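# Stock every low shelf with box, tape and sponge

## Task

Make sure every low shelf in the room ends up holding exactly one cardboard box, one masking tape roll and one yellow sponge, each resting directly on the shelf surface rather than on top of another object. Take any missing item from the spares on the desk and leave the unused spares there. The robot must not tip over or finish leaning, and nothing may count as placed if it stays put only because the robot is holding it. At the end, open the gripper and back the robot away.

## Robot and tools

Robot: a Hello Robot Stretch 3 with a single arm. It has a two-wheel differential base (0.33 m long, 0.34 m wide), a lift sliding on a vertical mast, and a telescoping arm that reaches out to the robot's right side. The gripper cannot slide forward on its own; to move it forward you drive the base. The base turns in place about the point midway between its wheels, 0.05 m behind its front edge, and it cannot strafe. With the arm in and the wrist folded, a spin clears a 0.28 m radius; an unfolded, level wrist reaches past that.

Frames: the base frame has its origin on the floor between the drive wheels, x forward, y to the left, z up. hand_pose is reported in it, located where the closed fingertips meet. The odometry frame is the base frame as it was when the scene began; heading is positive to the left, from -3.142 to 3.142.

Tool execute_actions takes "actions", a list run in order. Each action may carry "robot" (a command), "steps" (1 to 450 control steps at 30 per second; default 1) and "until" (stop the action early once its conditions hold). An action with only "steps" just waits. A command may contain:
- "base": exactly one of {"translate_m": d}, a straight drive of d metres relative to where the base is when the command begins (positive forward, |d| at most 1), or {"rotate_rad": d}, an in-place turn of d radians relative to the current heading (positive counter-clockwise seen from above, |d| at most 3.2). Both are offsets, not poses.
- "joints": a single object of absolute joint targets keyed by name; unnamed joints keep their previous target. lift_m 0 to 1.1 (arm height on the mast), arm_m 0 to 0.52 (extension), wrist_yaw_rad -1.345 to 4.42 (0 along the arm, positive swings toward the front, 3.0 folds over the base), wrist_pitch_rad -1.57 to 0.451 (0 level, negative tips fingers down), wrist_roll_rad -2.911 to 2.911, gripper_m -0.089 to 0.179 (larger is wider; the true fingertip gap is less than the value, by 0.007 nearly shut and 0.025 fully open), head_pan_rad -3.953 to 1.73 (0 forward, positive left, -1.57 looks along the arm), head_tilt_rad -1.53 to 0.419 (negative down).
- "contact_limits": {"arm_m": effort percent 1 to 100}, making arm_m stop once its motor effort reaches that level; it applies until the next arm_m command.
Instead of one command, "robot" can be a list of up to 8 commands plus {"pause_s": s} entries (s at most 15) run one after another. {"robot": {"stop": true}} brakes everything and clears the queue. Base and joint motions start together and keep running across later actions; a new command overrides at once. Any out-of-range value rejects the whole call.

"until" examples: {"robot": {"status": "ended"}} waits until nothing is moving and no queue runs; field comparisons such as {"robot": {"lift_m": [">", 0.3]}} use "=", "!=", "<", "<=", ">", ">="; {"any": {"status": "ended"}} fires when any one motion ends.

zoom_image: {"camera": head_camera | nav_camera | wrist_camera, "region": [x0, y0, x1, y1]} in image pixels from the top-left, at most 504 by 504, giving a sharper crop of the latest image. finished_scene: {"scene": n} closes the scene irreversibly, so only call it once everything has come to rest.

Results: base_status and joint_status give each motion's state (moving, done, off_target, contact_stop, time_out, stopped, not_commanded, torque_fault); the bracket after base_status shows distance covered versus goal. joint_goals lists targets, measured_speeds encoder speeds, refusals and queue/queue_left describe refused goals and queue progress. Lines starting refused:, dropped:, replaced: explain what happened. robot.on_its_own appears when the robot has altered a goal, a joint is slack or its servo is off, an idle motor shows unusual effort, or base_tilt has shifted 3 degrees or more. lidar_m gives 12 distances in 30-degree sectors counter-clockwise from straight ahead (4th left, 7th behind, 10th right) at 0.17 m height. wrist_depth_mm and head_depth_mm are 7x7 grids of median depth in mm. motor_effort is percent of maximum with the peak in brackets; these readings carry bias and noise. Each result ends with one image per camera.

Gripping: command gripper_m below the object's width to hold it; to release, go at least 0.02 above the touching value. Neither the reading nor "done" proves a grasp, so check images and depth. Squeezing too hard can trigger a force reduction and let things slip.

Safety: fold or unfold the wrist only with lift_m between 0.32 and 0.95, wrist_pitch_rad -0.4 and roll near 0; once folded the lift may drop to 0.25. With wrist_yaw_rad below -0.4 keep pitch at -0.5 or lower. Full base speed needs lift_m under 0.30, arm_m under 0.03 and wrist_yaw_rad over 2.54. The robot can tip if the arm presses on something solid with the gripper higher than about 0.45 m, if it pushes a second time after a contact_stop, if it drives while gripping or snagged, or if it catches furniture, especially reversing. If leaning, reverse the last move in small steps, free the gripper, and lower lift_m to about 0.2. Lift and arm go slack after a contact_stop; wrist servos can shut off for 10 s under strain. Avoid dropping, slamming or shoving objects, and note that loose objects may occasionally be nudged by outside forces. Before finishing, release, retract, move away and wait for all motion to end.

Each tool is called by a JSON object that holds its "op" and its "data".

## Session

{"op": "execute_actions", "data": {"actions": []}}

Scene clock: 0.00 s.
robot.base_odometry: x=+0.000 y=+0.000 heading=+0.000 (m, m, rad; robot's odometry frame)
robot.turned_by_wheels: +0.000 (rad since the last result)
robot.turned_by_imu: +0.000 (rad since the last result)
robot.base_tilt: forward=-0.3 right=-0.5 (deg)
robot.lidar_m: 0.63 0.63 0.70 1.13 0.98 1.33 0.71 1.03 0.86 1.31 2.16 0.77
robot.head_depth_mm: 715 716 720 724 727 730 733 / 681 684 689 690 694 697 699 / 664 661 668 665 667 673 671 / 625 628 630 633 634 636 641 / 601 603 603 605 611 612 613 / 576 579 582 582 589 588 590 / 556 557 558 560 563 565 569
robot.base_status: not_commanded
robot.joint_positions: lift_m=+0.311 arm_m=-0.002 wrist_yaw_rad=+3.059 wrist_pitch_rad=-0.348 wrist_roll_rad=+0.010 gripper_m=+0.037 head_pan_rad=-0.007 head_tilt_rad=-0.019
robot.joint_goals: lift_m=+0.311 arm_m=-0.002 wrist_yaw_rad=+3.059 wrist_pitch_rad=-0.348 wrist_roll_rad=+0.010 gripper_m=+0.037 head_pan_rad=-0.007 head_tilt_rad=-0.019
robot.joint_status: lift_m=not_commanded arm_m=not_commanded wrist_yaw_rad=not_commanded wrist_pitch_rad=not_commanded wrist_roll_rad=not_commanded gripper_m=not_commanded head_pan_rad=not_commanded head_tilt_rad=not_commanded
robot.measured_speeds: translate_m=+0.000 rotate_rad=+0.000 lift_m=+0.000 arm_m=+0.000 wrist_yaw_rad=+0.000 wrist_pitch_rad=+0.000 wrist_roll_rad=+0.000 head_pan_rad=+0.000 head_tilt_rad=+0.000
robot: refusals=0 queue=idle queue_left=0
robot.motor_effort: left_wheel=+0 right_wheel=+0 lift_m=+29 arm_m=+0 wrist_yaw_rad=+1 wrist_pitch_rad=+8 wrist_roll_rad=+0 gripper_m=+0 head_pan_rad=+0 head_tilt_rad=+2 (%)
robot.hand_pose: x=-0.0020 y=+0.0885 z=+0.3394 quat_wxyz=(+0.152, +0.704, +0.093, +0.687) (m; robot's base frame)
robot.wrist_depth_mm: - - - - 944 680 534 / - - - - - 715 549 / - - - - - 736 560 / 848 857 - 870 895 738 571 / 664 670 - 699 722 695 590 / 550 558 - 569 570 584 556 / 471 493 - 509 489 491 491
pictures: head_camera (sideways: a quarter turn clockwise sets it upright), nav_camera (sideways: a quarter turn counterclockwise sets it upright), wrist_camera
Images, in order (width x height): head_camera 896x504, nav_camera 672x504, wrist_camera 644x364.

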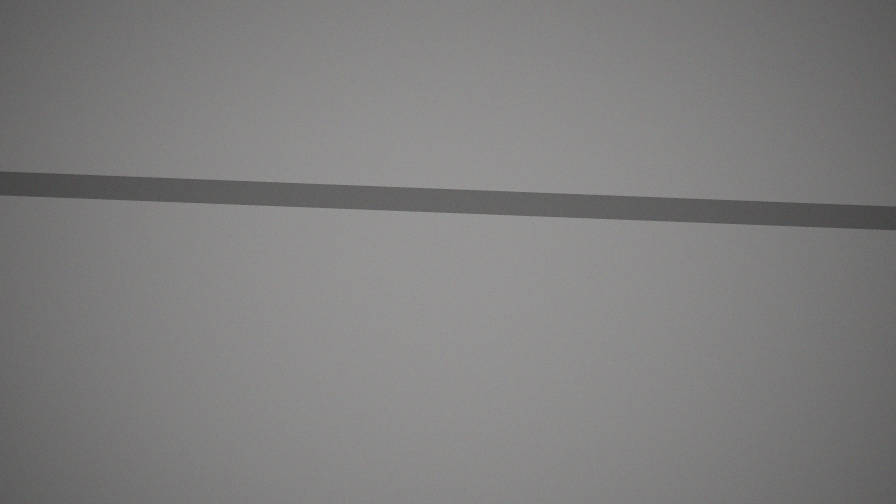

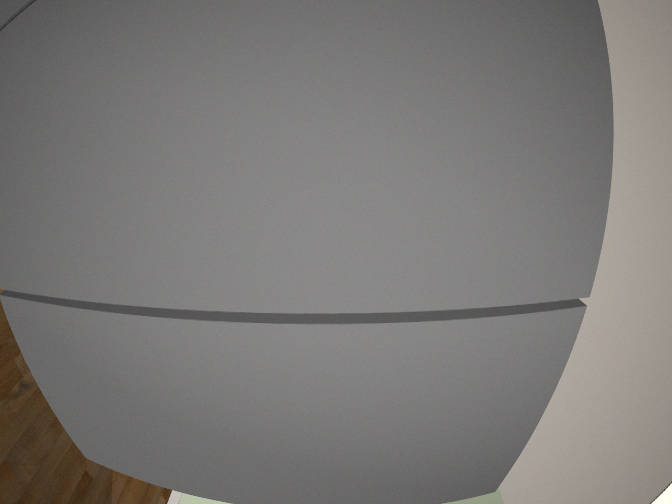

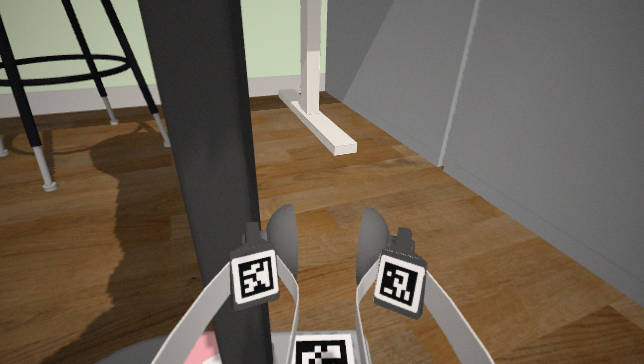

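{"op": "execute_actions", "data": {"actions": [{"robot":{"joints":{"head_pan_rad":1.6,"head_tilt_rad":-0.6}},"steps":100,"until":{"robot":{"status":"ended"}}}]}}

{"op": "execute_actions", "data": {"actions": [{"robot":{"joints":{"head_pan_rad":-1.5}},"steps":150,"until":{"robot":{"status":"ended"}}}]}}

{"op": "execute_actions", "data": {"actions": [{"robot":{"joints":{"head_pan_rad":-3.1}},"steps":150,"until":{"robot":{"status":"ended"}}}]}}

Scene clock: 6.73 s.
robot.base_odometry: x=+0.000 y=+0.000 heading=+0.000 (m, m, rad; robot's odometry frame)
robot.turned_by_wheels: +0.000 (rad since the last result)
robot.turned_by_imu: +0.000 (rad since the last result)
robot.base_tilt: forward=-0.3 right=-0.6 (deg)
robot.lidar_m: 0.63 0.63 0.70 1.13 0.98 1.33 0.71 1.03 0.86 1.30 2.16 0.76
robot.head_depth_mm: 917 953 990 1024 1072 1124 1177 / 1079 1131 1176 1193 1297 1372 1304 / 1307 1371 1413 1154 1648 1524 1289 / 1414 1561 1475 1093 1732 1489 1280 / 1371 1519 1448 1048 1826 1499 1277 / 1333 1468 1416 1028 1797 1497 1267 / 1302 1419 1408 1015 1745 1487 1260
robot.base_status: not_commanded
robot.joint_positions: lift_m=+0.311 arm_m=-0.002 wrist_yaw_rad=+3.059 wrist_pitch_rad=-0.348 wrist_roll_rad=+0.010 gripper_m=+0.037 head_pan_rad=+1.593 head_tilt_rad=-0.592
robot.joint_goals: lift_m=+0.311 arm_m=-0.002 wrist_yaw_rad=+3.059 wrist_pitch_rad=-0.348 wrist_roll_rad=+0.010 gripper_m=+0.037 head_pan_rad=+1.600 head_tilt_rad=-0.600
robot.joint_status: lift_m=not_commanded arm_m=not_commanded wrist_yaw_rad=not_commanded wrist_pitch_rad=not_commanded wrist_roll_rad=not_commanded gripper_m=not_commanded head_pan_rad=done head_tilt_rad=done
robot.measured_speeds: translate_m=+0.000 rotate_rad=+0.000 lift_m=+0.000 arm_m=+0.000 wrist_yaw_rad=+0.000 wrist_pitch_rad=+0.000 wrist_roll_rad=+0.000 head_pan_rad=+0.000 head_tilt_rad=+0.000
robot: refusals=0 queue=done queue_left=0
robot.motor_effort: left_wheel=+0(0) right_wheel=+0(0) lift_m=+29(29) arm_m=-1(0) wrist_yaw_rad=+0(0) wrist_pitch_rad=+8(8) wrist_roll_rad=+0(0) gripper_m=+0(0) head_pan_rad=+5(55) head_tilt_rad=-4(32) (%)
robot.hand_pose: x=-0.0020 y=+0.0885 z=+0.3394 quat_wxyz=(+0.152, +0.704, +0.093, +0.687) (m; robot's base frame)
robot.wrist_depth_mm: - - - - 965 689 536 / - - - - - 702 549 / - - - - - 723 571 / 836 849 - 854 869 767 585 / 673 696 - 688 737 701 590 / 554 563 - 562 573 583 557 / 471 485 - 509 485 486 492
pictures: head_camera (sideways: a quarter turn clockwise sets it upright), nav_camera (sideways: a quarter turn counterclockwise sets it upright), wrist_camera
camera_calibration (this result's frames):
head_camera: T_world_to_cam=[[0.0395554, -0.566092, -0.823392, 1.08772], [-0.998839, 0.000286475, -0.0481807, 0.0705758], [0.0275106, 0.824342, -0.565423, 0.693523], [0, 0, 0, 1]] pos_world=[0.00838937, 0.0440302, 1.29116]
nav_camera: T_world_to_cam=[[-0.0239547, 0.542153, 0.839938, -1.05661], [0.999558, 0.0277858, 0.0105722, 0.0311146], [-0.0176066, 0.83982, -0.542579, 0.661872], [0, 0, 0, 1]] pos_world=[-0.0447583, 0.016127, 1.24628]
wrist_camera: T_world_to_cam=[[0.998967, -0.044782, 0.0077283, 0.00639621], [-0.0168752, -0.523456, -0.851886, 0.364359], [0.0421945, 0.850875, -0.52367, 0.268554], [0, 0, 0, 1]] pos_world=[-0.0115725, -0.037494, 0.450977]
Images, in order (width x height): head_camera 896x504, nav_camera 672x504, wrist_camera 644x364.

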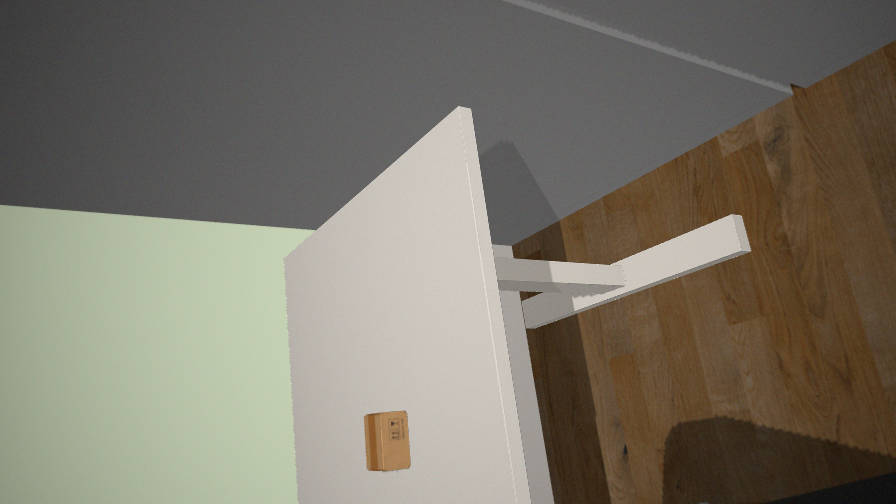

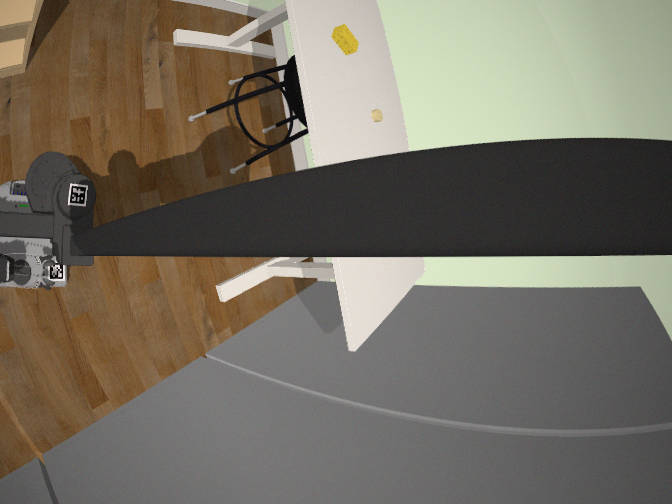

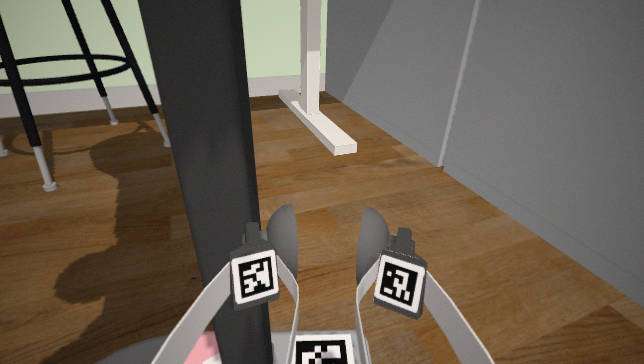

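Scene clock: 8.63 s.
robot.base_odometry: x=+0.000 y=+0.000 heading=+0.000 (m, m, rad; robot's odometry frame)
robot.turned_by_wheels: +0.000 (rad since the last result)
robot.turned_by_imu: +0.000 (rad since the last result)
robot.base_tilt: forward=-0.2 right=-0.5 (deg)
robot.lidar_m: 0.63 0.63 0.70 1.13 0.98 1.33 0.71 1.03 0.86 1.30 2.16 0.76
robot.head_depth_mm: 1799 1855 1927 1412 1447 1461 1284 / 2037 2192 2359 2267 1658 1513 1296 / 2002 2234 2474 2379 1871 1510 1282 / 1950 2131 2384 2361 1827 1510 1277 / 1869 2057 2320 2327 1830 1503 1280 / 1840 2018 2225 2304 1815 1493 1268 / 1803 1968 2209 2274 1799 1473 1257
robot.base_status: not_commanded
robot.joint_positions: lift_m=+0.311 arm_m=-0.002 wrist_yaw_rad=+3.059 wrist_pitch_rad=-0.348 wrist_roll_rad=+0.010 gripper_m=+0.037 head_pan_rad=-1.493 head_tilt_rad=-0.593
robot.joint_goals: lift_m=+0.311 arm_m=-0.002 wrist_yaw_rad=+3.059 wrist_pitch_rad=-0.348 wrist_roll_rad=+0.010 gripper_m=+0.037 head_pan_rad=-1.500 head_tilt_rad=-0.600
robot.joint_status: lift_m=not_commanded arm_m=not_commanded wrist_yaw_rad=not_commanded wrist_pitch_rad=not_commanded wrist_roll_rad=not_commanded gripper_m=not_commanded head_pan_rad=done head_tilt_rad=done
robot.measured_speeds: translate_m=+0.000 rotate_rad=+0.000 lift_m=+0.000 arm_m=+0.000 wrist_yaw_rad=+0.000 wrist_pitch_rad=+0.000 wrist_roll_rad=+0.000 head_pan_rad=+0.000 head_tilt_rad=+0.000
robot: refusals=0 queue=done queue_left=0
robot.motor_effort: left_wheel=+0(0) right_wheel=+0(0) lift_m=+29(29) arm_m=+0(0) wrist_yaw_rad=+0(0) wrist_pitch_rad=+8(8) wrist_roll_rad=+0(0) gripper_m=+0(0) head_pan_rad=-4(55) head_tilt_rad=-4(4) (%)
robot.hand_pose: x=-0.0020 y=+0.0885 z=+0.3394 quat_wxyz=(+0.152, +0.704, +0.093, +0.687) (m; robot's base frame)
robot.wrist_depth_mm: - - - - 951 679 533 / - - - - - 714 552 / - - - - - 719 562 / 820 849 - 860 890 749 581 / 675 676 - 686 734 692 593 / 558 554 - 569 564 571 561 / 476 493 - 512 485 495 496
pictures: head_camera (sideways: a quarter turn clockwise sets it upright), nav_camera (sideways: a quarter turn counterclockwise sets it upright), wrist_camera
camera_calibration (this result's frames):
head_camera: T_world_to_cam=[[-0.0712338, 0.56323, -0.823224, 1.08818], [0.997284, 0.0556991, -0.0481873, 0.058408], [0.0187124, -0.824421, -0.565668, 0.693895], [0, 0, 0, 1]] pos_world=[0.0062813, -0.0440861, 1.29114]
nav_camera: T_world_to_cam=[[0.0543166, -0.540208, 0.839777, -1.05688], [-0.99643, -0.0837565, 0.0105704, 0.0432924], [0.0646265, -0.837353, -0.542829, 0.661695], [0, 0, 0, 1]] pos_world=[0.0577809, -0.0132353, 1.24627]
wrist_camera: T_world_to_cam=[[0.998967, -0.0447819, 0.00772835, 0.00639619], [-0.0168751, -0.523455, -0.851886, 0.364359], [0.0421946, 0.850875, -0.52367, 0.268554], [0, 0, 0, 1]] pos_world=[-0.0115725, -0.037494, 0.450977]
Images, in order (width x height): head_camera 896x504, nav_camera 672x504, wrist_camera 644x364.

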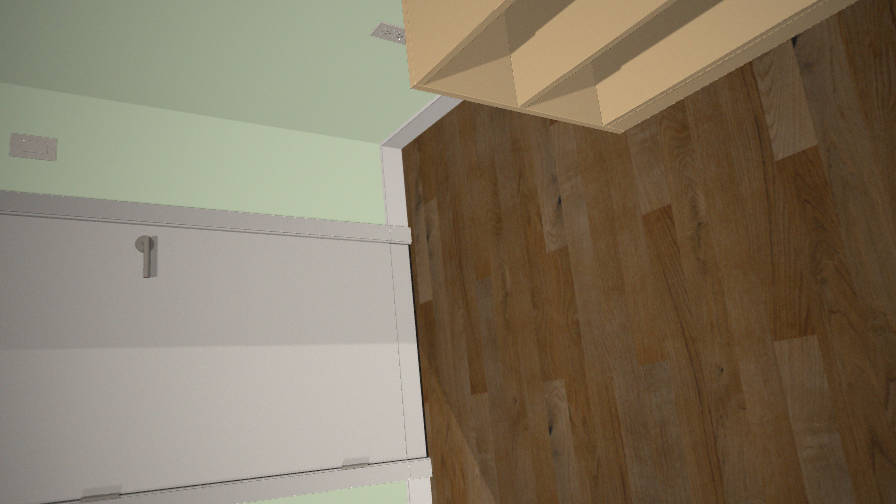

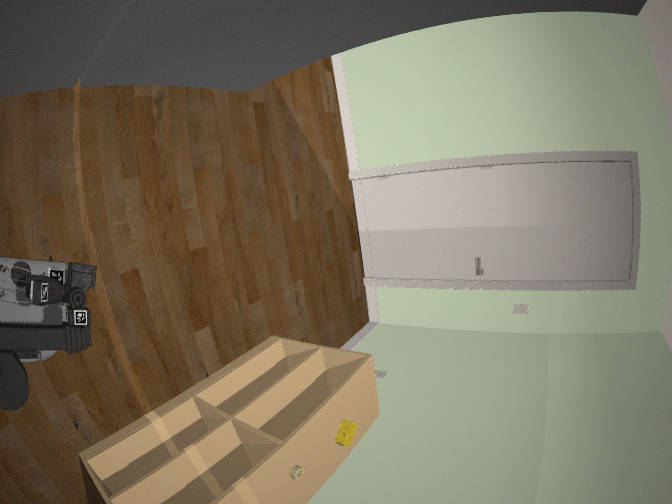

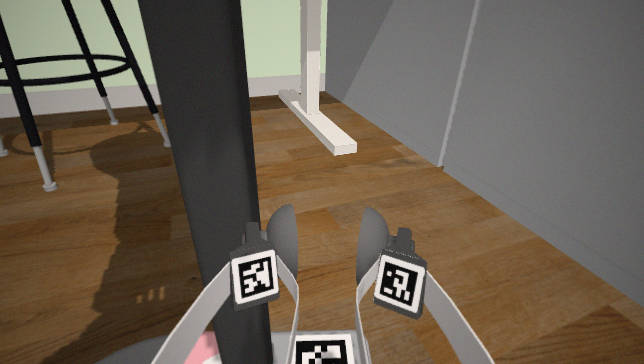

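Scene clock: 9.93 s.
robot.base_odometry: x=+0.000 y=+0.000 heading=+0.000 (m, m, rad; robot's odometry frame)
robot.turned_by_wheels: +0.000 (rad since the last result)
robot.turned_by_imu: +0.000 (rad since the last result)
robot.base_tilt: forward=-0.2 right=-0.5 (deg)
robot.lidar_m: 0.63 0.63 0.70 1.13 0.98 1.34 0.71 1.03 0.86 1.30 2.16 0.76
robot.head_depth_mm: 1069 1190 1324 1529 1743 1545 1310 / 1039 1148 1283 1461 1688 1542 1303 / 999 1109 1242 1402 1622 1529 1289 / 975 1077 1196 1340 1546 1515 1281 / 953 1046 1153 1299 1471 1513 1280 / 924 1012 1116 1221 1021 1092 1219 / 899 983 1085 1170 975 1108 1199
robot.base_status: not_commanded
robot.joint_positions: lift_m=+0.311 arm_m=-0.002 wrist_yaw_rad=+3.059 wrist_pitch_rad=-0.348 wrist_roll_rad=+0.010 gripper_m=+0.037 head_pan_rad=-3.093 head_tilt_rad=-0.593
robot.joint_goals: lift_m=+0.311 arm_m=-0.002 wrist_yaw_rad=+3.059 wrist_pitch_rad=-0.348 wrist_roll_rad=+0.010 gripper_m=+0.037 head_pan_rad=-3.100 head_tilt_rad=-0.600
robot.joint_status: lift_m=not_commanded arm_m=not_commanded wrist_yaw_rad=not_commanded wrist_pitch_rad=not_commanded wrist_roll_rad=not_commanded gripper_m=not_commanded head_pan_rad=done head_tilt_rad=done
robot.measured_speeds: translate_m=+0.000 rotate_rad=+0.000 lift_m=+0.000 arm_m=+0.000 wrist_yaw_rad=+0.000 wrist_pitch_rad=+0.000 wrist_roll_rad=+0.000 head_pan_rad=+0.000 head_tilt_rad=+0.000
robot: refusals=0 queue=done queue_left=0
robot.motor_effort: left_wheel=+0(0) right_wheel=+0(0) lift_m=+29(29) arm_m=-1(0) wrist_yaw_rad=+1(0) wrist_pitch_rad=+8(8) wrist_roll_rad=+0(1) gripper_m=+0(0) head_pan_rad=-4(56) head_tilt_rad=-4(4) (%)
robot.hand_pose: x=-0.0020 y=+0.0885 z=+0.3394 quat_wxyz=(+0.152, +0.704, +0.093, +0.687) (m; robot's base frame)
robot.wrist_depth_mm: - - - - 962 687 544 / - - - - - 717 549 / - - - - - 721 567 / 840 857 - 882 898 756 582 / 666 674 - 686 728 703 600 / 556 556 - 569 575 580 558 / 470 489 - 517 491 491 496
pictures: head_camera (sideways: a quarter turn clockwise sets it upright), nav_camera (sideways: a quarter turn counterclockwise sets it upright), wrist_camera
camera_calibration (this result's frames):
head_camera: T_world_to_cam=[[0.565094, 0.0547592, -0.823207, 1.08427], [0.0265576, -0.998485, -0.0481879, 0.0643303], [-0.824599, 0.00536825, -0.565692, 0.699071], [0, 0, 0, 1]] pos_world=[-0.0379723, 0.00110607, 1.29114]
nav_camera: T_world_to_cam=[[-0.541588, -0.0385214, 0.839761, -1.05322], [-0.0546269, 0.998451, 0.0105703, 0.0375476], [-0.838867, -0.0401488, -0.542854, 0.667239], [0, 0, 0, 1]] pos_world=[-0.008637, -0.0512723, 1.24627]
wrist_camera: T_world_to_cam=[[0.998967, -0.0447819, 0.00772836, 0.00639619], [-0.0168751, -0.523456, -0.851886, 0.364359], [0.0421946, 0.850875, -0.52367, 0.268554], [0, 0, 0, 1]] pos_world=[-0.0115725, -0.037494, 0.450977]
Images, in order (width x height): head_camera 896x504, nav_camera 672x504, wrist_camera 644x364.

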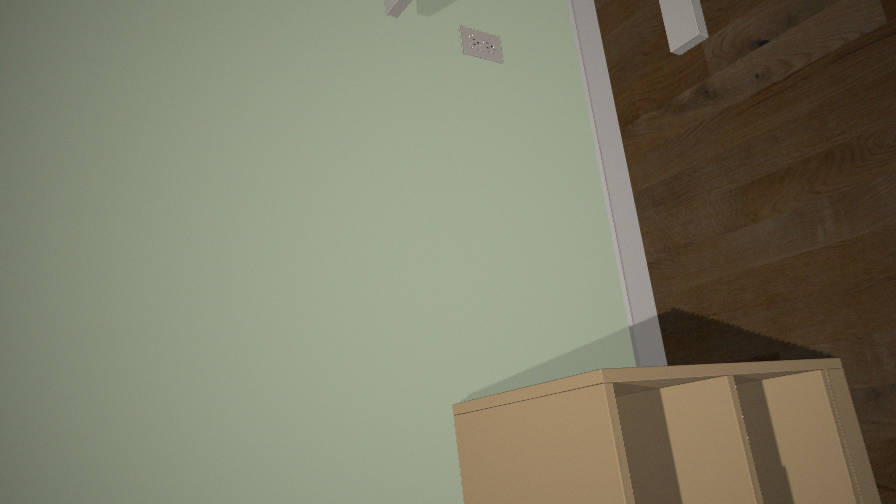

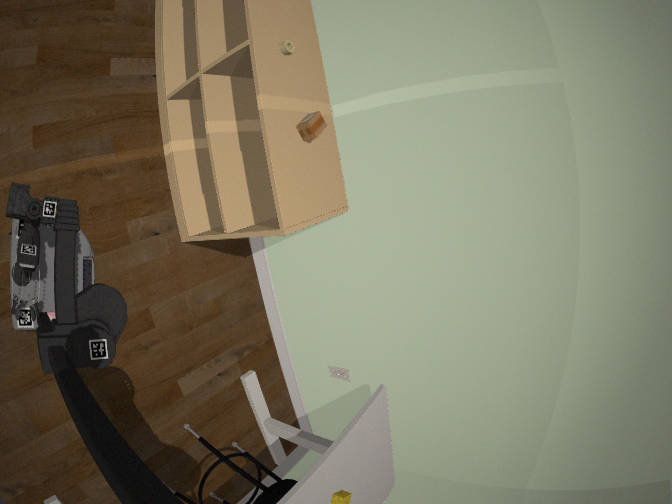

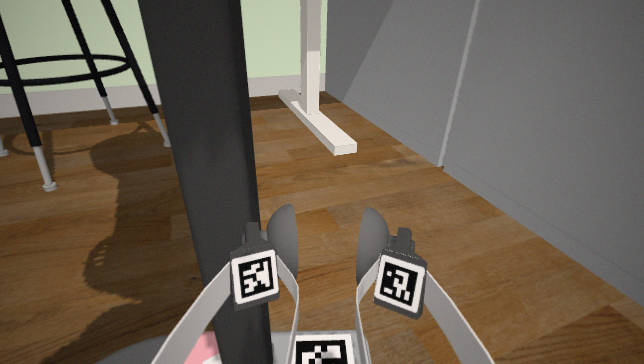

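{"op": "execute_actions", "data": {"actions": [{"robot":[{"joints":{"lift_m":0.27,"head_pan_rad":1.0,"head_tilt_rad":-0.5}},{"base":{"rotate_rad":-1.3}},{"base":{"translate_m":1.0}}],"steps":450,"until":{"robot":{"status":"ended"}}}]}}

Scene clock: 23.00 s.
robot.base_odometry: x=+0.268 y=-0.964 heading=-1.300 (m, m, rad; robot's odometry frame)
robot.turned_by_wheels: -1.300 (rad since the last result)
robot.turned_by_imu: -1.298 (rad since the last result)
robot.base_tilt: forward=-0.2 right=-0.5 (deg)
robot.lidar_m: 1.18 1.23 0.73 0.69 0.71 0.92 2.06 1.25 0.80 0.64 1.06 1.25
robot.head_depth_mm: 1241 1297 1372 1446 1531 1585 1383 / 1356 1430 1509 1610 1712 1642 1380 / 1496 1586 1690 1807 1915 1642 1354 / 1671 1771 1921 2052 2056 1626 1349 / 1865 2039 2226 2365 2037 1618 1347 / 2187 2379 2662 2669 2018 1592 1339 / 2608 2922 3257 2665 1921 952 1028
robot.base_status: done (translate_m +1.0000 of +1.0000)
robot.joint_positions: lift_m=+0.270 arm_m=-0.002 wrist_yaw_rad=+3.059 wrist_pitch_rad=-0.349 wrist_roll_rad=+0.010 gripper_m=+0.037 head_pan_rad=+0.993 head_tilt_rad=-0.507
robot.joint_goals: lift_m=+0.270 arm_m=-0.002 wrist_yaw_rad=+3.059 wrist_pitch_rad=-0.349 wrist_roll_rad=+0.010 gripper_m=+0.037 head_pan_rad=+1.000 head_tilt_rad=-0.500
robot.joint_status: lift_m=done arm_m=not_commanded wrist_yaw_rad=not_commanded wrist_pitch_rad=not_commanded wrist_roll_rad=not_commanded gripper_m=not_commanded head_pan_rad=done head_tilt_rad=done
robot.measured_speeds: translate_m=+0.000 rotate_rad=+0.000 lift_m=+0.000 arm_m=+0.000 wrist_yaw_rad=+0.000 wrist_pitch_rad=+0.000 wrist_roll_rad=+0.000 head_pan_rad=+0.000 head_tilt_rad=+0.000
robot: refusals=0 queue=done queue_left=0
robot.motor_effort: left_wheel=+2(8) right_wheel=-3(10) lift_m=+22(31) arm_m=-1(1) wrist_yaw_rad=+0(0) wrist_pitch_rad=+8(8) wrist_roll_rad=+0(0) gripper_m=+0(0) head_pan_rad=+4(55) head_tilt_rad=+3(16) (%)
robot.hand_pose: x=-0.0020 y=+0.0884 z=+0.2988 quat_wxyz=(+0.152, +0.704, +0.093, +0.687) (m; robot's base frame)
robot.wrist_depth_mm: 605 615 638 651 - - - / 655 668 694 718 - - - / 709 719 762 750 - - - / 738 744 - 786 806 822 820 / 612 615 - 631 670 642 654 / 501 514 - 522 528 525 528 / 443 - - - 447 445 450
pictures: head_camera (sideways: a quarter turn clockwise sets it upright), nav_camera (sideways: a quarter turn counterclockwise sets it upright), wrist_camera
camera_calibration (this result's frames):
head_camera: T_world_to_cam=[[-0.24729, -0.42888, -0.868855, 1.14875], [-0.822128, 0.567433, -0.0461031, 0.0667983], [0.51279, 0.70291, -0.492914, 0.596223], [0, 0, 0, 1]] pos_world=[0.0332542, 0.0356827, 1.29507]
nav_camera: T_world_to_cam=[[0.24593, 0.399203, 0.883264, -1.11476], [0.840269, -0.542058, 0.0110315, 0.0314871], [0.483184, 0.739466, -0.468746, 0.562751], [0, 0, 0, 1]] pos_world=[-0.0242172, 0.0459474, 1.24807]
wrist_camera: T_world_to_cam=[[0.998967, -0.0447784, 0.00770845, 0.00671755], [-0.0169121, -0.523898, -0.851613, 0.329643], [0.0421723, 0.850603, -0.524114, 0.247479], [0, 0, 0, 1]] pos_world=[-0.0115724, -0.0375063, 0.410384]
Images, in order (width x height): head_camera 896x504, nav_camera 672x504, wrist_camera 644x364.

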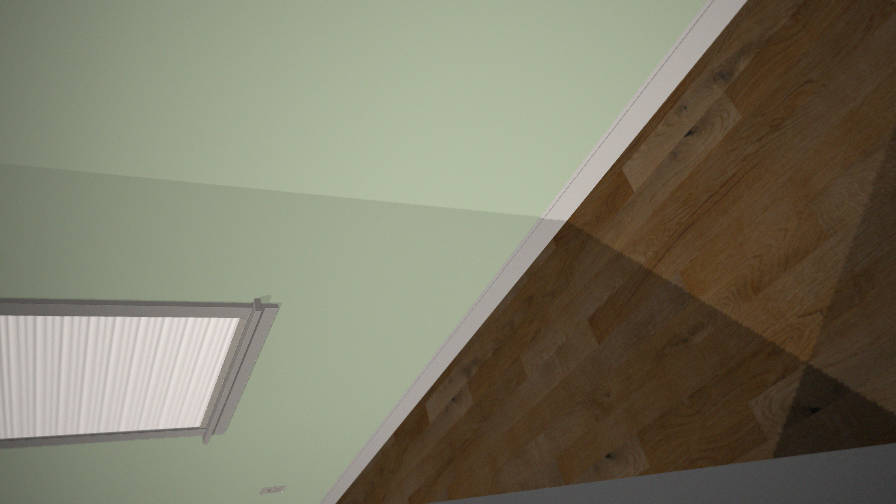

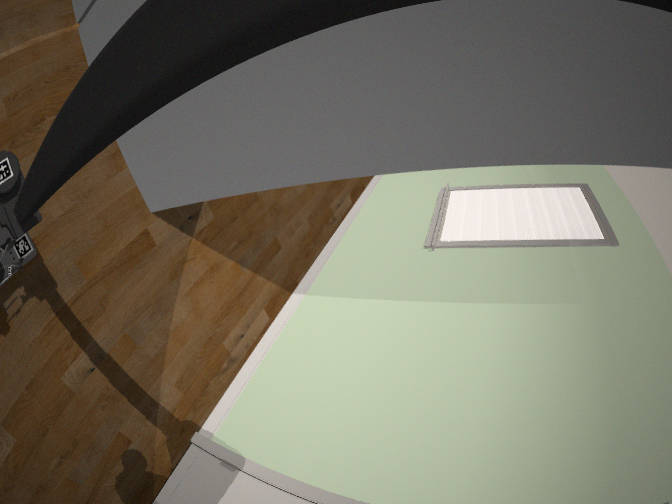

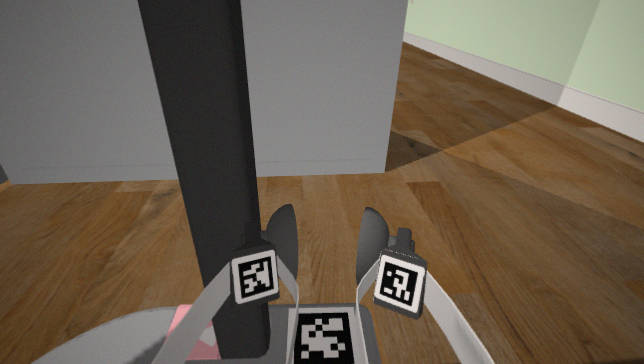

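Room continues past the cabinet.

{"op": "execute_actions", "data": {"actions": [{"robot":[{"base":{"translate_m":0.65},"joints":{"head_pan_rad":0.5}},{"base":{"rotate_rad":1.62}},{"base":{"translate_m":1.0}},{"base":{"translate_m":0.5}}],"steps":450,"until":{"robot":{"status":"ended"}}}]}}

Scene clock: 40.97 s.
robot.base_odometry: x=+1.865 y=-1.118 heading=+0.320 (m, m, rad; robot's odometry frame)
robot.turned_by_wheels: +1.620 (rad since the last result)
robot.turned_by_imu: +1.620 (rad since the last result)
robot.base_tilt: forward=-0.2 right=-0.6 (deg)
robot.lidar_m: 1.96 1.93 3.03 1.34 0.53 0.60 2.11 0.76 0.55 0.53 0.55 0.75
robot.head_depth_mm: 1925 2023 2189 2370 2106 1662 1382 / 1986 2112 2279 2439 2091 1651 1371 / 2076 2248 2334 2302 2076 1649 1359 / 2203 2366 2477 2391 2045 1620 1353 / 2251 2491 2475 2482 2015 1624 1347 / 2441 2608 2652 2640 1999 1593 1343 / 2550 2751 2885 2632 1988 1593 1327
robot.base_status: done (translate_m +0.5000 of +0.5000)
robot.joint_positions: lift_m=+0.270 arm_m=-0.002 wrist_yaw_rad=+3.059 wrist_pitch_rad=-0.349 wrist_roll_rad=+0.010 gripper_m=+0.037 head_pan_rad=+0.507 head_tilt_rad=-0.506
robot.joint_goals: lift_m=+0.270 arm_m=-0.002 wrist_yaw_rad=+3.059 wrist_pitch_rad=-0.349 wrist_roll_rad=+0.010 gripper_m=+0.037 head_pan_rad=+0.500 head_tilt_rad=-0.500
robot.joint_status: lift_m=done arm_m=not_commanded wrist_yaw_rad=not_commanded wrist_pitch_rad=not_commanded wrist_roll_rad=not_commanded gripper_m=not_commanded head_pan_rad=done head_tilt_rad=done
robot.measured_speeds: translate_m=+0.000 rotate_rad=+0.000 lift_m=+0.000 arm_m=+0.000 wrist_yaw_rad=+0.000 wrist_pitch_rad=+0.000 wrist_roll_rad=+0.000 head_pan_rad=+0.000 head_tilt_rad=+0.000
robot: refusals=0 queue=done queue_left=0
robot.motor_effort: left_wheel=-1(8) right_wheel=+4(13) lift_m=+22(22) arm_m=-1(1) wrist_yaw_rad=+1(0) wrist_pitch_rad=+8(8) wrist_roll_rad=+0(0) gripper_m=+0(0) head_pan_rad=-3(38) head_tilt_rad=+3(3) (%)
robot.hand_pose: x=-0.0020 y=+0.0884 z=+0.2987 quat_wxyz=(+0.152, +0.704, +0.093, +0.687) (m; robot's base frame)
robot.wrist_depth_mm: 407 - - - - - - / 435 - - - - - - / 467 808 - - - - - / 510 571 - 801 804 829 814 / 567 567 - 631 662 633 647 / 504 510 - 517 518 516 534 / 442 - - - 442 445 453
pictures: head_camera (sideways: a quarter turn clockwise sets it upright), nav_camera (sideways: a quarter turn counterclockwise sets it upright), wrist_camera
camera_calibration (this result's frames):
head_camera: T_world_to_cam=[[-0.418689, -0.263542, -0.869048, 1.15005], [-0.461861, 0.885754, -0.0460928, 0.0645874], [0.78191, 0.382081, -0.492575, 0.594141], [0, 0, 0, 1]] pos_world=[0.0467797, 0.0188681, 1.29509]
nav_camera: T_world_to_cam=[[0.40362, 0.237933, 0.883447, -1.11596], [0.489766, -0.871784, 0.0110334, 0.0336227], [0.7728, 0.428229, -0.468401, 0.560536], [0, 0, 0, 1]] pos_world=[0.000774099, 0.0547983, 1.24808]
wrist_camera: T_world_to_cam=[[0.998967, -0.0447776, 0.00770379, 0.0067188], [-0.0169207, -0.523998, -0.851552, 0.329593], [0.0421672, 0.850542, -0.524214, 0.247525], [0, 0, 0, 1]] pos_world=[-0.0115724, -0.0375234, 0.410369]
Images, in order (width x height): head_camera 896x504, nav_camera 672x504, wrist_camera 644x364.

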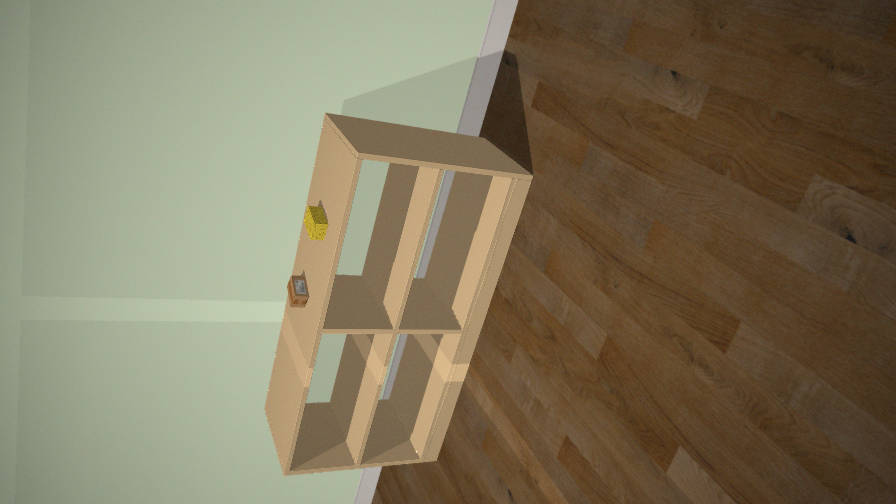

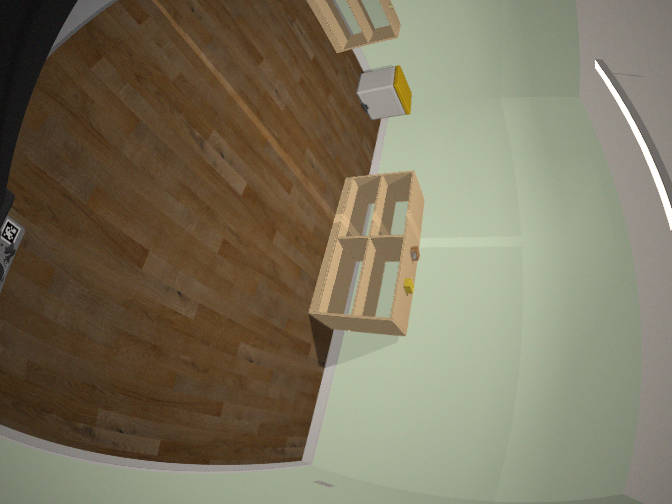

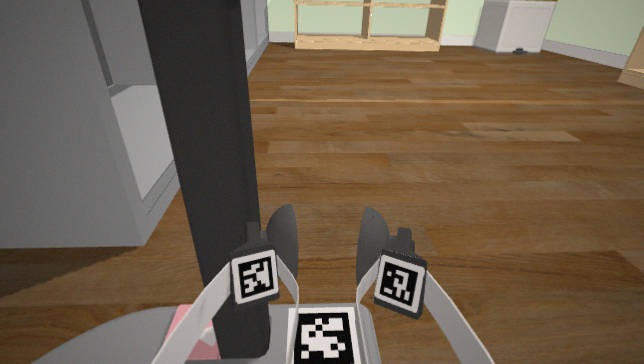

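Tape missing here.

{"op": "execute_actions", "data": {"actions": [{"robot":{"joints":{"head_pan_rad":1.3,"head_tilt_rad":-0.3}},"steps":100,"until":{"robot":{"status":"ended"}}}]}}

Scene clock: 49.57 s.
robot.base_odometry: x=+1.865 y=-1.118 heading=+0.320 (m, m, rad; robot's odometry frame)
robot.turned_by_wheels: +0.000 (rad since the last result)
robot.turned_by_imu: +0.000 (rad since the last result)
robot.base_tilt: forward=-0.2 right=-0.6 (deg)
robot.lidar_m: 1.95 1.94 3.04 1.34 0.53 0.61 2.12 0.76 0.55 0.53 0.55 0.74
robot.head_depth_mm: 3302 3452 3586 3543 2896 2085 1618 / 3227 3377 3637 3376 2872 2063 1609 / 3127 3249 3487 3623 2827 2028 1596 / 2963 3182 3320 3361 2797 2040 1601 / 2912 3077 3231 3278 2752 2006 1576 / 2824 2980 3178 3156 2733 1998 1576 / 2739 2862 3024 3103 2731 1984 1570
robot.base_status: done (translate_m +0.5000 of +0.5000)
robot.joint_positions: lift_m=+0.270 arm_m=-0.002 wrist_yaw_rad=+3.059 wrist_pitch_rad=-0.349 wrist_roll_rad=+0.010 gripper_m=+0.037 head_pan_rad=+1.293 head_tilt_rad=-0.310
robot.joint_goals: lift_m=+0.270 arm_m=-0.002 wrist_yaw_rad=+3.059 wrist_pitch_rad=-0.349 wrist_roll_rad=+0.010 gripper_m=+0.037 head_pan_rad=+1.300 head_tilt_rad=-0.300
robot.joint_status: lift_m=done arm_m=not_commanded wrist_yaw_rad=not_commanded wrist_pitch_rad=not_commanded wrist_roll_rad=not_commanded gripper_m=not_commanded head_pan_rad=done head_tilt_rad=done
robot.measured_speeds: translate_m=+0.000 rotate_rad=+0.000 lift_m=+0.000 arm_m=+0.000 wrist_yaw_rad=+0.000 wrist_pitch_rad=+0.000 wrist_roll_rad=+0.000 head_pan_rad=+0.000 head_tilt_rad=+0.000
robot: refusals=0 queue=done queue_left=0
robot.motor_effort: left_wheel=-1(1) right_wheel=+3(3) lift_m=+22(22) arm_m=-1(1) wrist_yaw_rad=+1(0) wrist_pitch_rad=+8(8) wrist_roll_rad=+0(0) gripper_m=+0(0) head_pan_rad=+4(51) head_tilt_rad=+5(20) (%)
robot.hand_pose: x=-0.0020 y=+0.0884 z=+0.2987 quat_wxyz=(+0.152, +0.704, +0.093, +0.687) (m; robot's base frame)
robot.wrist_depth_mm: 409 - - - - - - / 433 - - - - - - / 470 794 - - - - - / 514 565 - 788 811 811 826 / 559 566 - 628 671 649 642 / 511 509 - 518 527 529 532 / 440 - - - 446 453 450
pictures: head_camera (sideways: a quarter turn clockwise sets it upright), nav_camera (sideways: a quarter turn counterclockwise sets it upright), wrist_camera
camera_calibration (this result's frames):
head_camera: T_world_to_cam=[[-0.0604457, -0.310552, -0.948632, 1.25171], [-0.950702, 0.307503, -0.0400892, 0.0597642], [0.304157, 0.899444, -0.31383, 0.364451], [0, 0, 0, 1]] pos_world=[0.0216279, 0.0425394, 1.30418]
nav_camera: T_world_to_cam=[[0.0672744, 0.279566, 0.957767, -1.2109], [0.962255, -0.271896, 0.0117752, 0.0297718], [0.263705, 0.920823, -0.287306, 0.327971], [0, 0, 0, 1]] pos_world=[-0.0336732, 0.0446178, 1.25364]
wrist_camera: T_world_to_cam=[[0.998967, -0.0447776, 0.00770391, 0.00671876], [-0.0169205, -0.523998, -0.851552, 0.329593], [0.0421672, 0.850542, -0.524214, 0.247525], [0, 0, 0, 1]] pos_world=[-0.0115724, -0.0375234, 0.410369]
Images, in order (width x height): head_camera 896x504, nav_camera 672x504, wrist_camera 644x364.

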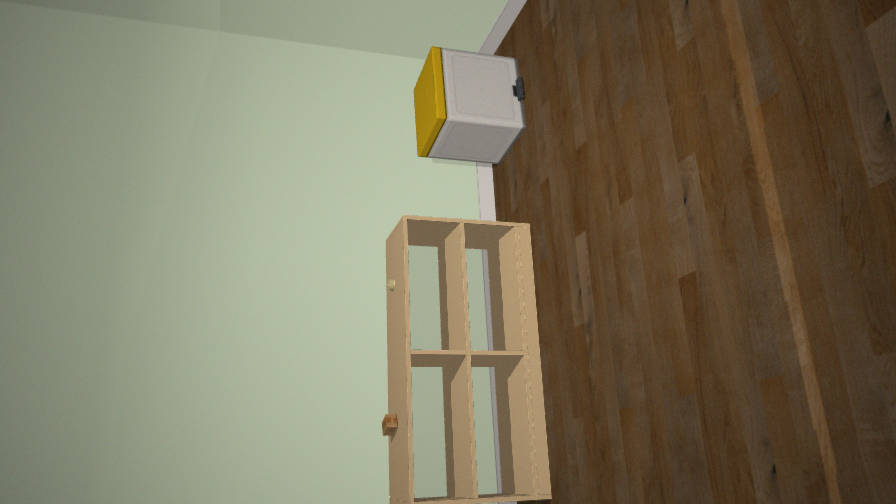

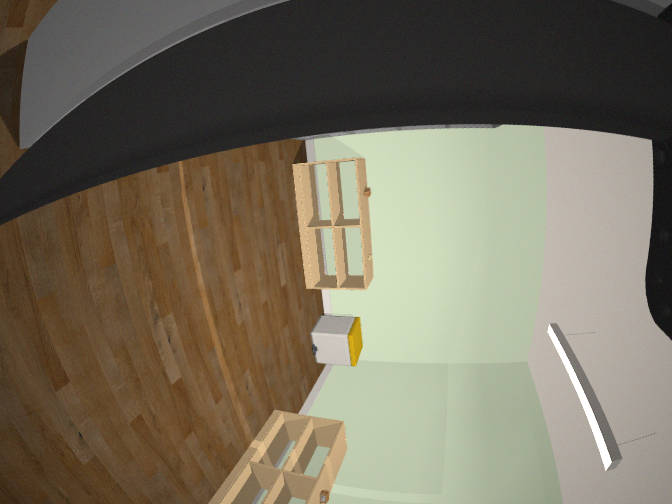

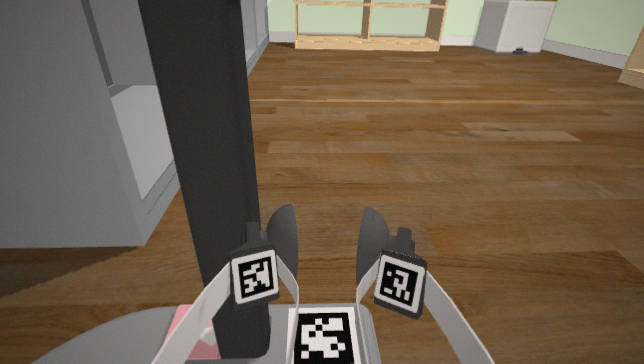

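{"op": "execute_actions", "data": {"actions": [{"robot":[{"base":{"translate_m":-1.0},"joints":{"head_pan_rad":-1.2,"head_tilt_rad":-0.7}},{"base":{"translate_m":-0.45}},{"base":{"rotate_rad":1.571}},{"base":{"translate_m":1.0}},{"base":{"translate_m":0.9}},{"base":{"rotate_rad":1.571}}],"steps":450,"until":{"robot":{"status":"ended"}}},{"steps":300,"until":{"robot":{"status":"ended"}}}]}}

Scene clock: 77.57 s.
robot.base_odometry: x=-0.109 y=+0.229 heading=-2.821 (m, m, rad; robot's odometry frame)
robot.turned_by_wheels: +3.142 (rad since the last result)
robot.turned_by_imu: +3.139 (rad since the last result)
robot.base_tilt: forward=-0.1 right=-0.5 (deg)
robot.lidar_m: 0.70 0.71 1.01 2.42 0.94 0.67 0.65 0.67 0.91 0.83 0.75 1.13
robot.head_depth_mm: 1089 1202 1232 917 758 1434 1244 / 1124 1252 1210 932 775 1441 1230 / 1165 1286 1195 924 795 1428 1229 / 1205 1338 1183 909 1245 1408 1223 / 1242 1386 1168 901 1549 1385 1211 / 1295 1418 1149 895 1573 1387 1212 / 1339 1454 1135 911 1566 1384 1199
robot.base_status: done (rotate_rad +1.5709 of +1.5710)
robot.joint_positions: lift_m=+0.270 arm_m=-0.002 wrist_yaw_rad=+3.059 wrist_pitch_rad=-0.349 wrist_roll_rad=+0.010 gripper_m=+0.037 head_pan_rad=-1.193 head_tilt_rad=-0.692
robot.joint_goals: lift_m=+0.270 arm_m=-0.002 wrist_yaw_rad=+3.059 wrist_pitch_rad=-0.349 wrist_roll_rad=+0.010 gripper_m=+0.037 head_pan_rad=-1.200 head_tilt_rad=-0.700
robot.joint_status: lift_m=done arm_m=not_commanded wrist_yaw_rad=not_commanded wrist_pitch_rad=not_commanded wrist_roll_rad=not_commanded gripper_m=not_commanded head_pan_rad=done head_tilt_rad=done
robot.measured_speeds: translate_m=+0.000 rotate_rad=+0.000 lift_m=+0.000 arm_m=+0.000 wrist_yaw_rad=+0.000 wrist_pitch_rad=+0.000 wrist_roll_rad=+0.000 head_pan_rad=+0.000 head_tilt_rad=+0.000
robot: refusals=0 queue=done queue_left=0
robot.motor_effort: left_wheel=-2(7) right_wheel=+4(14) lift_m=+22(22) arm_m=-1(1) wrist_yaw_rad=+1(0) wrist_pitch_rad=+8(8) wrist_roll_rad=+0(0) gripper_m=+0(0) head_pan_rad=-3(54) head_tilt_rad=-5(28) (%)
robot.hand_pose: x=-0.0020 y=+0.0883 z=+0.2987 quat_wxyz=(+0.152, +0.704, +0.093, +0.687) (m; robot's base frame)
robot.wrist_depth_mm: 814 - - - - - 745 / 814 - - - - - 825 / 804 - - - - - 871 / 729 790 - 801 818 817 743 / 607 613 - 640 665 631 650 / 504 511 - 515 526 518 525 / 439 - - - 441 445 445
pictures: head_camera (sideways: a quarter turn clockwise sets it upright), nav_camera (sideways: a quarter turn counterclockwise sets it upright), wrist_camera
camera_calibration (this result's frames):
head_camera: T_world_to_cam=[[-0.263228, 0.590255, -0.763092, 1.01096], [0.934661, 0.351985, -0.0501482, 0.0613365], [0.238997, -0.726433, -0.644341, 0.794897], [0, 0, 0, 1]] pos_world=[0.0188065, -0.0408757, 1.28672]
nav_camera: T_world_to_cam=[[0.240919, -0.574882, 0.781965, -0.982647], [-0.92699, -0.374955, 0.00994228, 0.043688], [0.287486, -0.727268, -0.623244, 0.764952], [0, 0, 0, 1]] pos_world=[0.0573237, 0.00780021, 1.24471]
wrist_camera: T_world_to_cam=[[0.998967, -0.0447777, 0.00770164, 0.00671819], [-0.0169244, -0.524036, -0.851528, 0.32956], [0.0421654, 0.850518, -0.524252, 0.247564], [0, 0, 0, 1]] pos_world=[-0.0115723, -0.0375563, 0.410364]
Images, in order (width x height): head_camera 896x504, nav_camera 672x504, wrist_camera 644x364.

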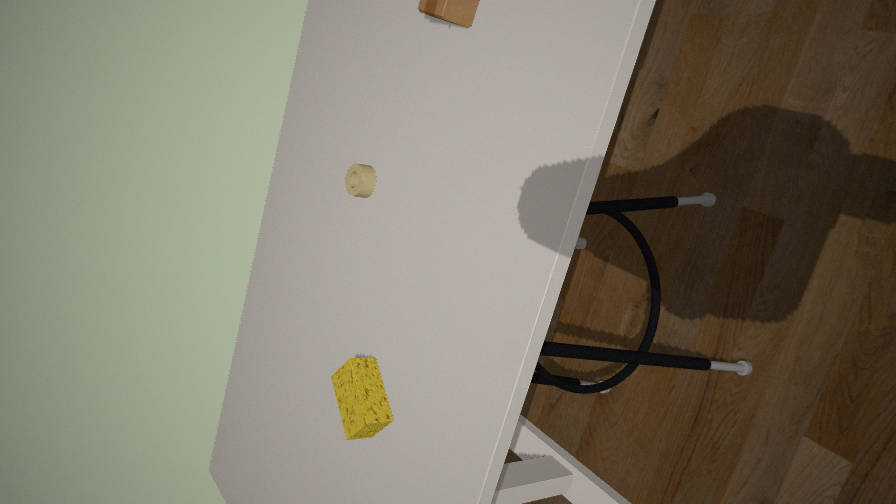

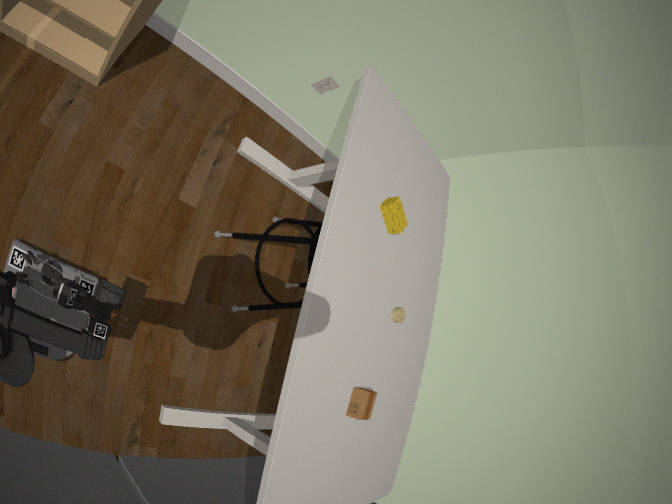

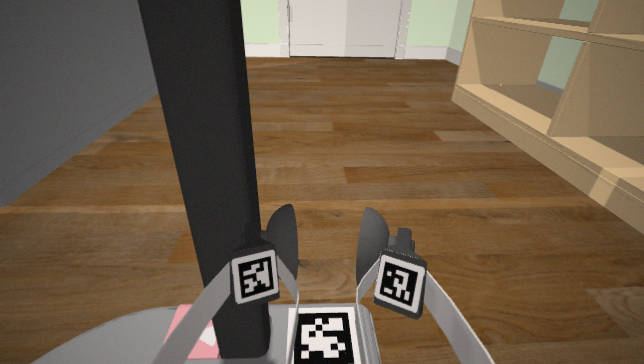

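{"op": "execute_actions", "data": {"actions": [{"robot":[{"base":{"translate_m":0.21},"joints":{"lift_m":0.85,"wrist_pitch_rad":-0.4}},{"joints":{"wrist_yaw_rad":0,"gripper_m":0.15,"head_pan_rad":-1.57}},{"joints":{"wrist_pitch_rad":-0.3,"arm_m":0.4}}],"steps":450,"until":{"robot":{"status":"ended"}}}]}}

Scene clock: 95.33 s.
robot.base_odometry: x=-0.308 y=+0.163 heading=-2.821 (m, m, rad; robot's odometry frame)
robot.turned_by_wheels: +0.000 (rad since the last result)
robot.turned_by_imu: +0.001 (rad since the last result)
robot.base_tilt: forward=-0.2 right=-0.5 (deg)
robot.lidar_m: 0.68 0.50 0.89 2.42 1.24 0.90 0.86 0.88 1.06 0.81 0.66 0.91
robot.head_depth_mm: 1136 1264 1221 944 - - 1222 / 1133 1267 1324 - 783 1428 1246 / 1130 1259 - 908 809 1423 1228 / 1134 1262 - 890 804 1389 1225 / 1127 1249 1170 898 798 1367 1216 / 1131 1255 1155 894 790 1338 1206 / 1121 1245 1133 880 784 1388 1203
robot.base_status: done (translate_m +0.2100 of +0.2100)
robot.joint_positions: lift_m=+0.850 arm_m=+0.400 wrist_yaw_rad=+0.002 wrist_pitch_rad=-0.324 wrist_roll_rad=+0.010 gripper_m=+0.150 head_pan_rad=-1.563 head_tilt_rad=-0.692
robot.joint_goals: lift_m=+0.850 arm_m=+0.400 wrist_yaw_rad=+0.000 wrist_pitch_rad=-0.300 wrist_roll_rad=+0.010 gripper_m=+0.150 head_pan_rad=-1.570 head_tilt_rad=-0.700
robot.joint_status: lift_m=done arm_m=done wrist_yaw_rad=done wrist_pitch_rad=done wrist_roll_rad=not_commanded gripper_m=done head_pan_rad=done head_tilt_rad=done
robot.measured_speeds: translate_m=+0.000 rotate_rad=+0.000 lift_m=+0.000 arm_m=+0.000 wrist_yaw_rad=+0.000 wrist_pitch_rad=+0.000 wrist_roll_rad=+0.000 head_pan_rad=+0.000 head_tilt_rad=+0.000
robot: refusals=0 queue=done queue_left=0
robot.motor_effort: left_wheel=-2(7) right_wheel=+3(11) lift_m=+36(38) arm_m=+3(5) wrist_yaw_rad=-2(9) wrist_pitch_rad=+13(13) wrist_roll_rad=+0(0) gripper_m=+0(89) head_pan_rad=-4(34) head_tilt_rad=-4(4) (%)
robot.hand_pose: x=-0.0211 y=-0.7799 z=+0.8840 quat_wxyz=(+0.695, +0.114, -0.701, -0.114) (m; robot's base frame)
robot.wrist_depth_mm: 606 595 592 586 585 580 583 / 649 635 637 653 641 628 630 / 680 680 691 678 682 674 674 / 523 534 543 558 553 564 581 / 417 434 430 435 428 458 449 / 350 - 345 353 358 - 360 / 289 292 294 298 296 295 258
pictures: head_camera (sideways: a quarter turn clockwise sets it upright), nav_camera (sideways: a quarter turn counterclockwise sets it upright), wrist_camera
camera_calibration (this result's frames):
head_camera: T_world_to_cam=[[-0.0320463, 0.645497, -0.763091, 1.00955], [0.998695, -0.00970285, -0.0501482, 0.060946], [-0.0397747, -0.763702, -0.644343, 0.7966], [0, 0, 0, 1]] pos_world=[0.00317041, -0.0427047, 1.28672]
nav_camera: T_world_to_cam=[[0.0168036, -0.623098, 0.781963, -0.981278], [-0.999846, -0.0144865, 0.00994226, 0.0441324], [0.00513293, -0.782009, -0.623245, 0.766676], [0, 0, 0, 1]] pos_world=[0.0566793, -0.0112447, 1.24471]
wrist_camera: T_world_to_cam=[[-0.999172, -0.0397656, 0.00865414, -0.0566537], [-0.0274692, 0.502092, -0.864378, 1.18407], [0.0300273, -0.8639, -0.502768, -0.0627187], [0, 0, 0, 1]] pos_world=[-0.0221981, -0.650947, 0.992441]
Images, in order (width x height): head_camera 896x504, nav_camera 672x504, wrist_camera 644x364.

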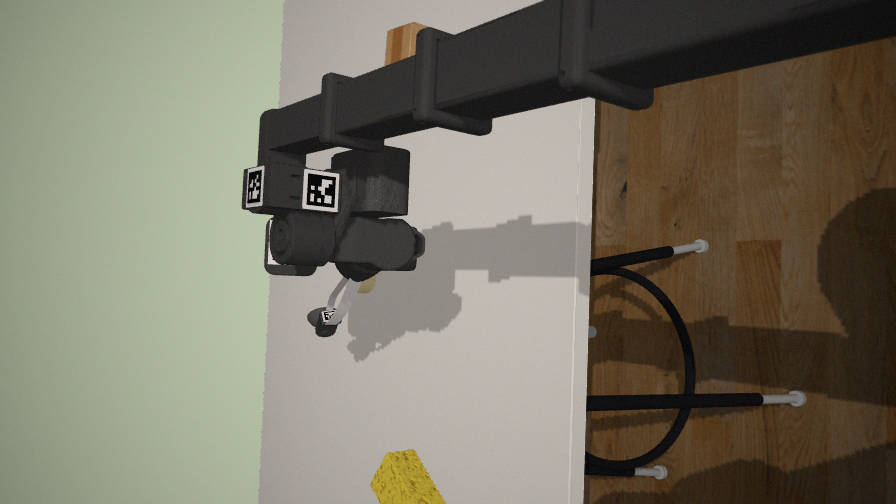

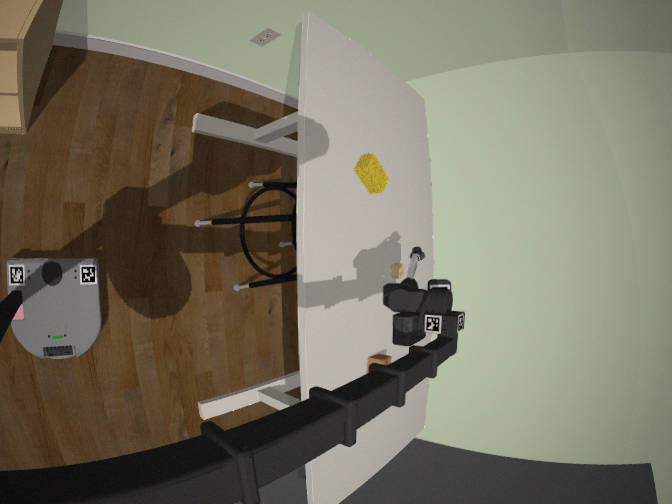

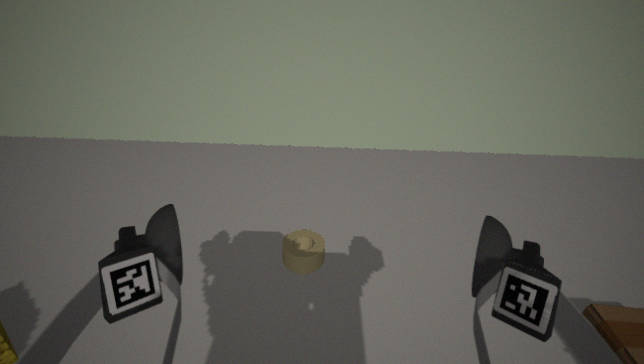

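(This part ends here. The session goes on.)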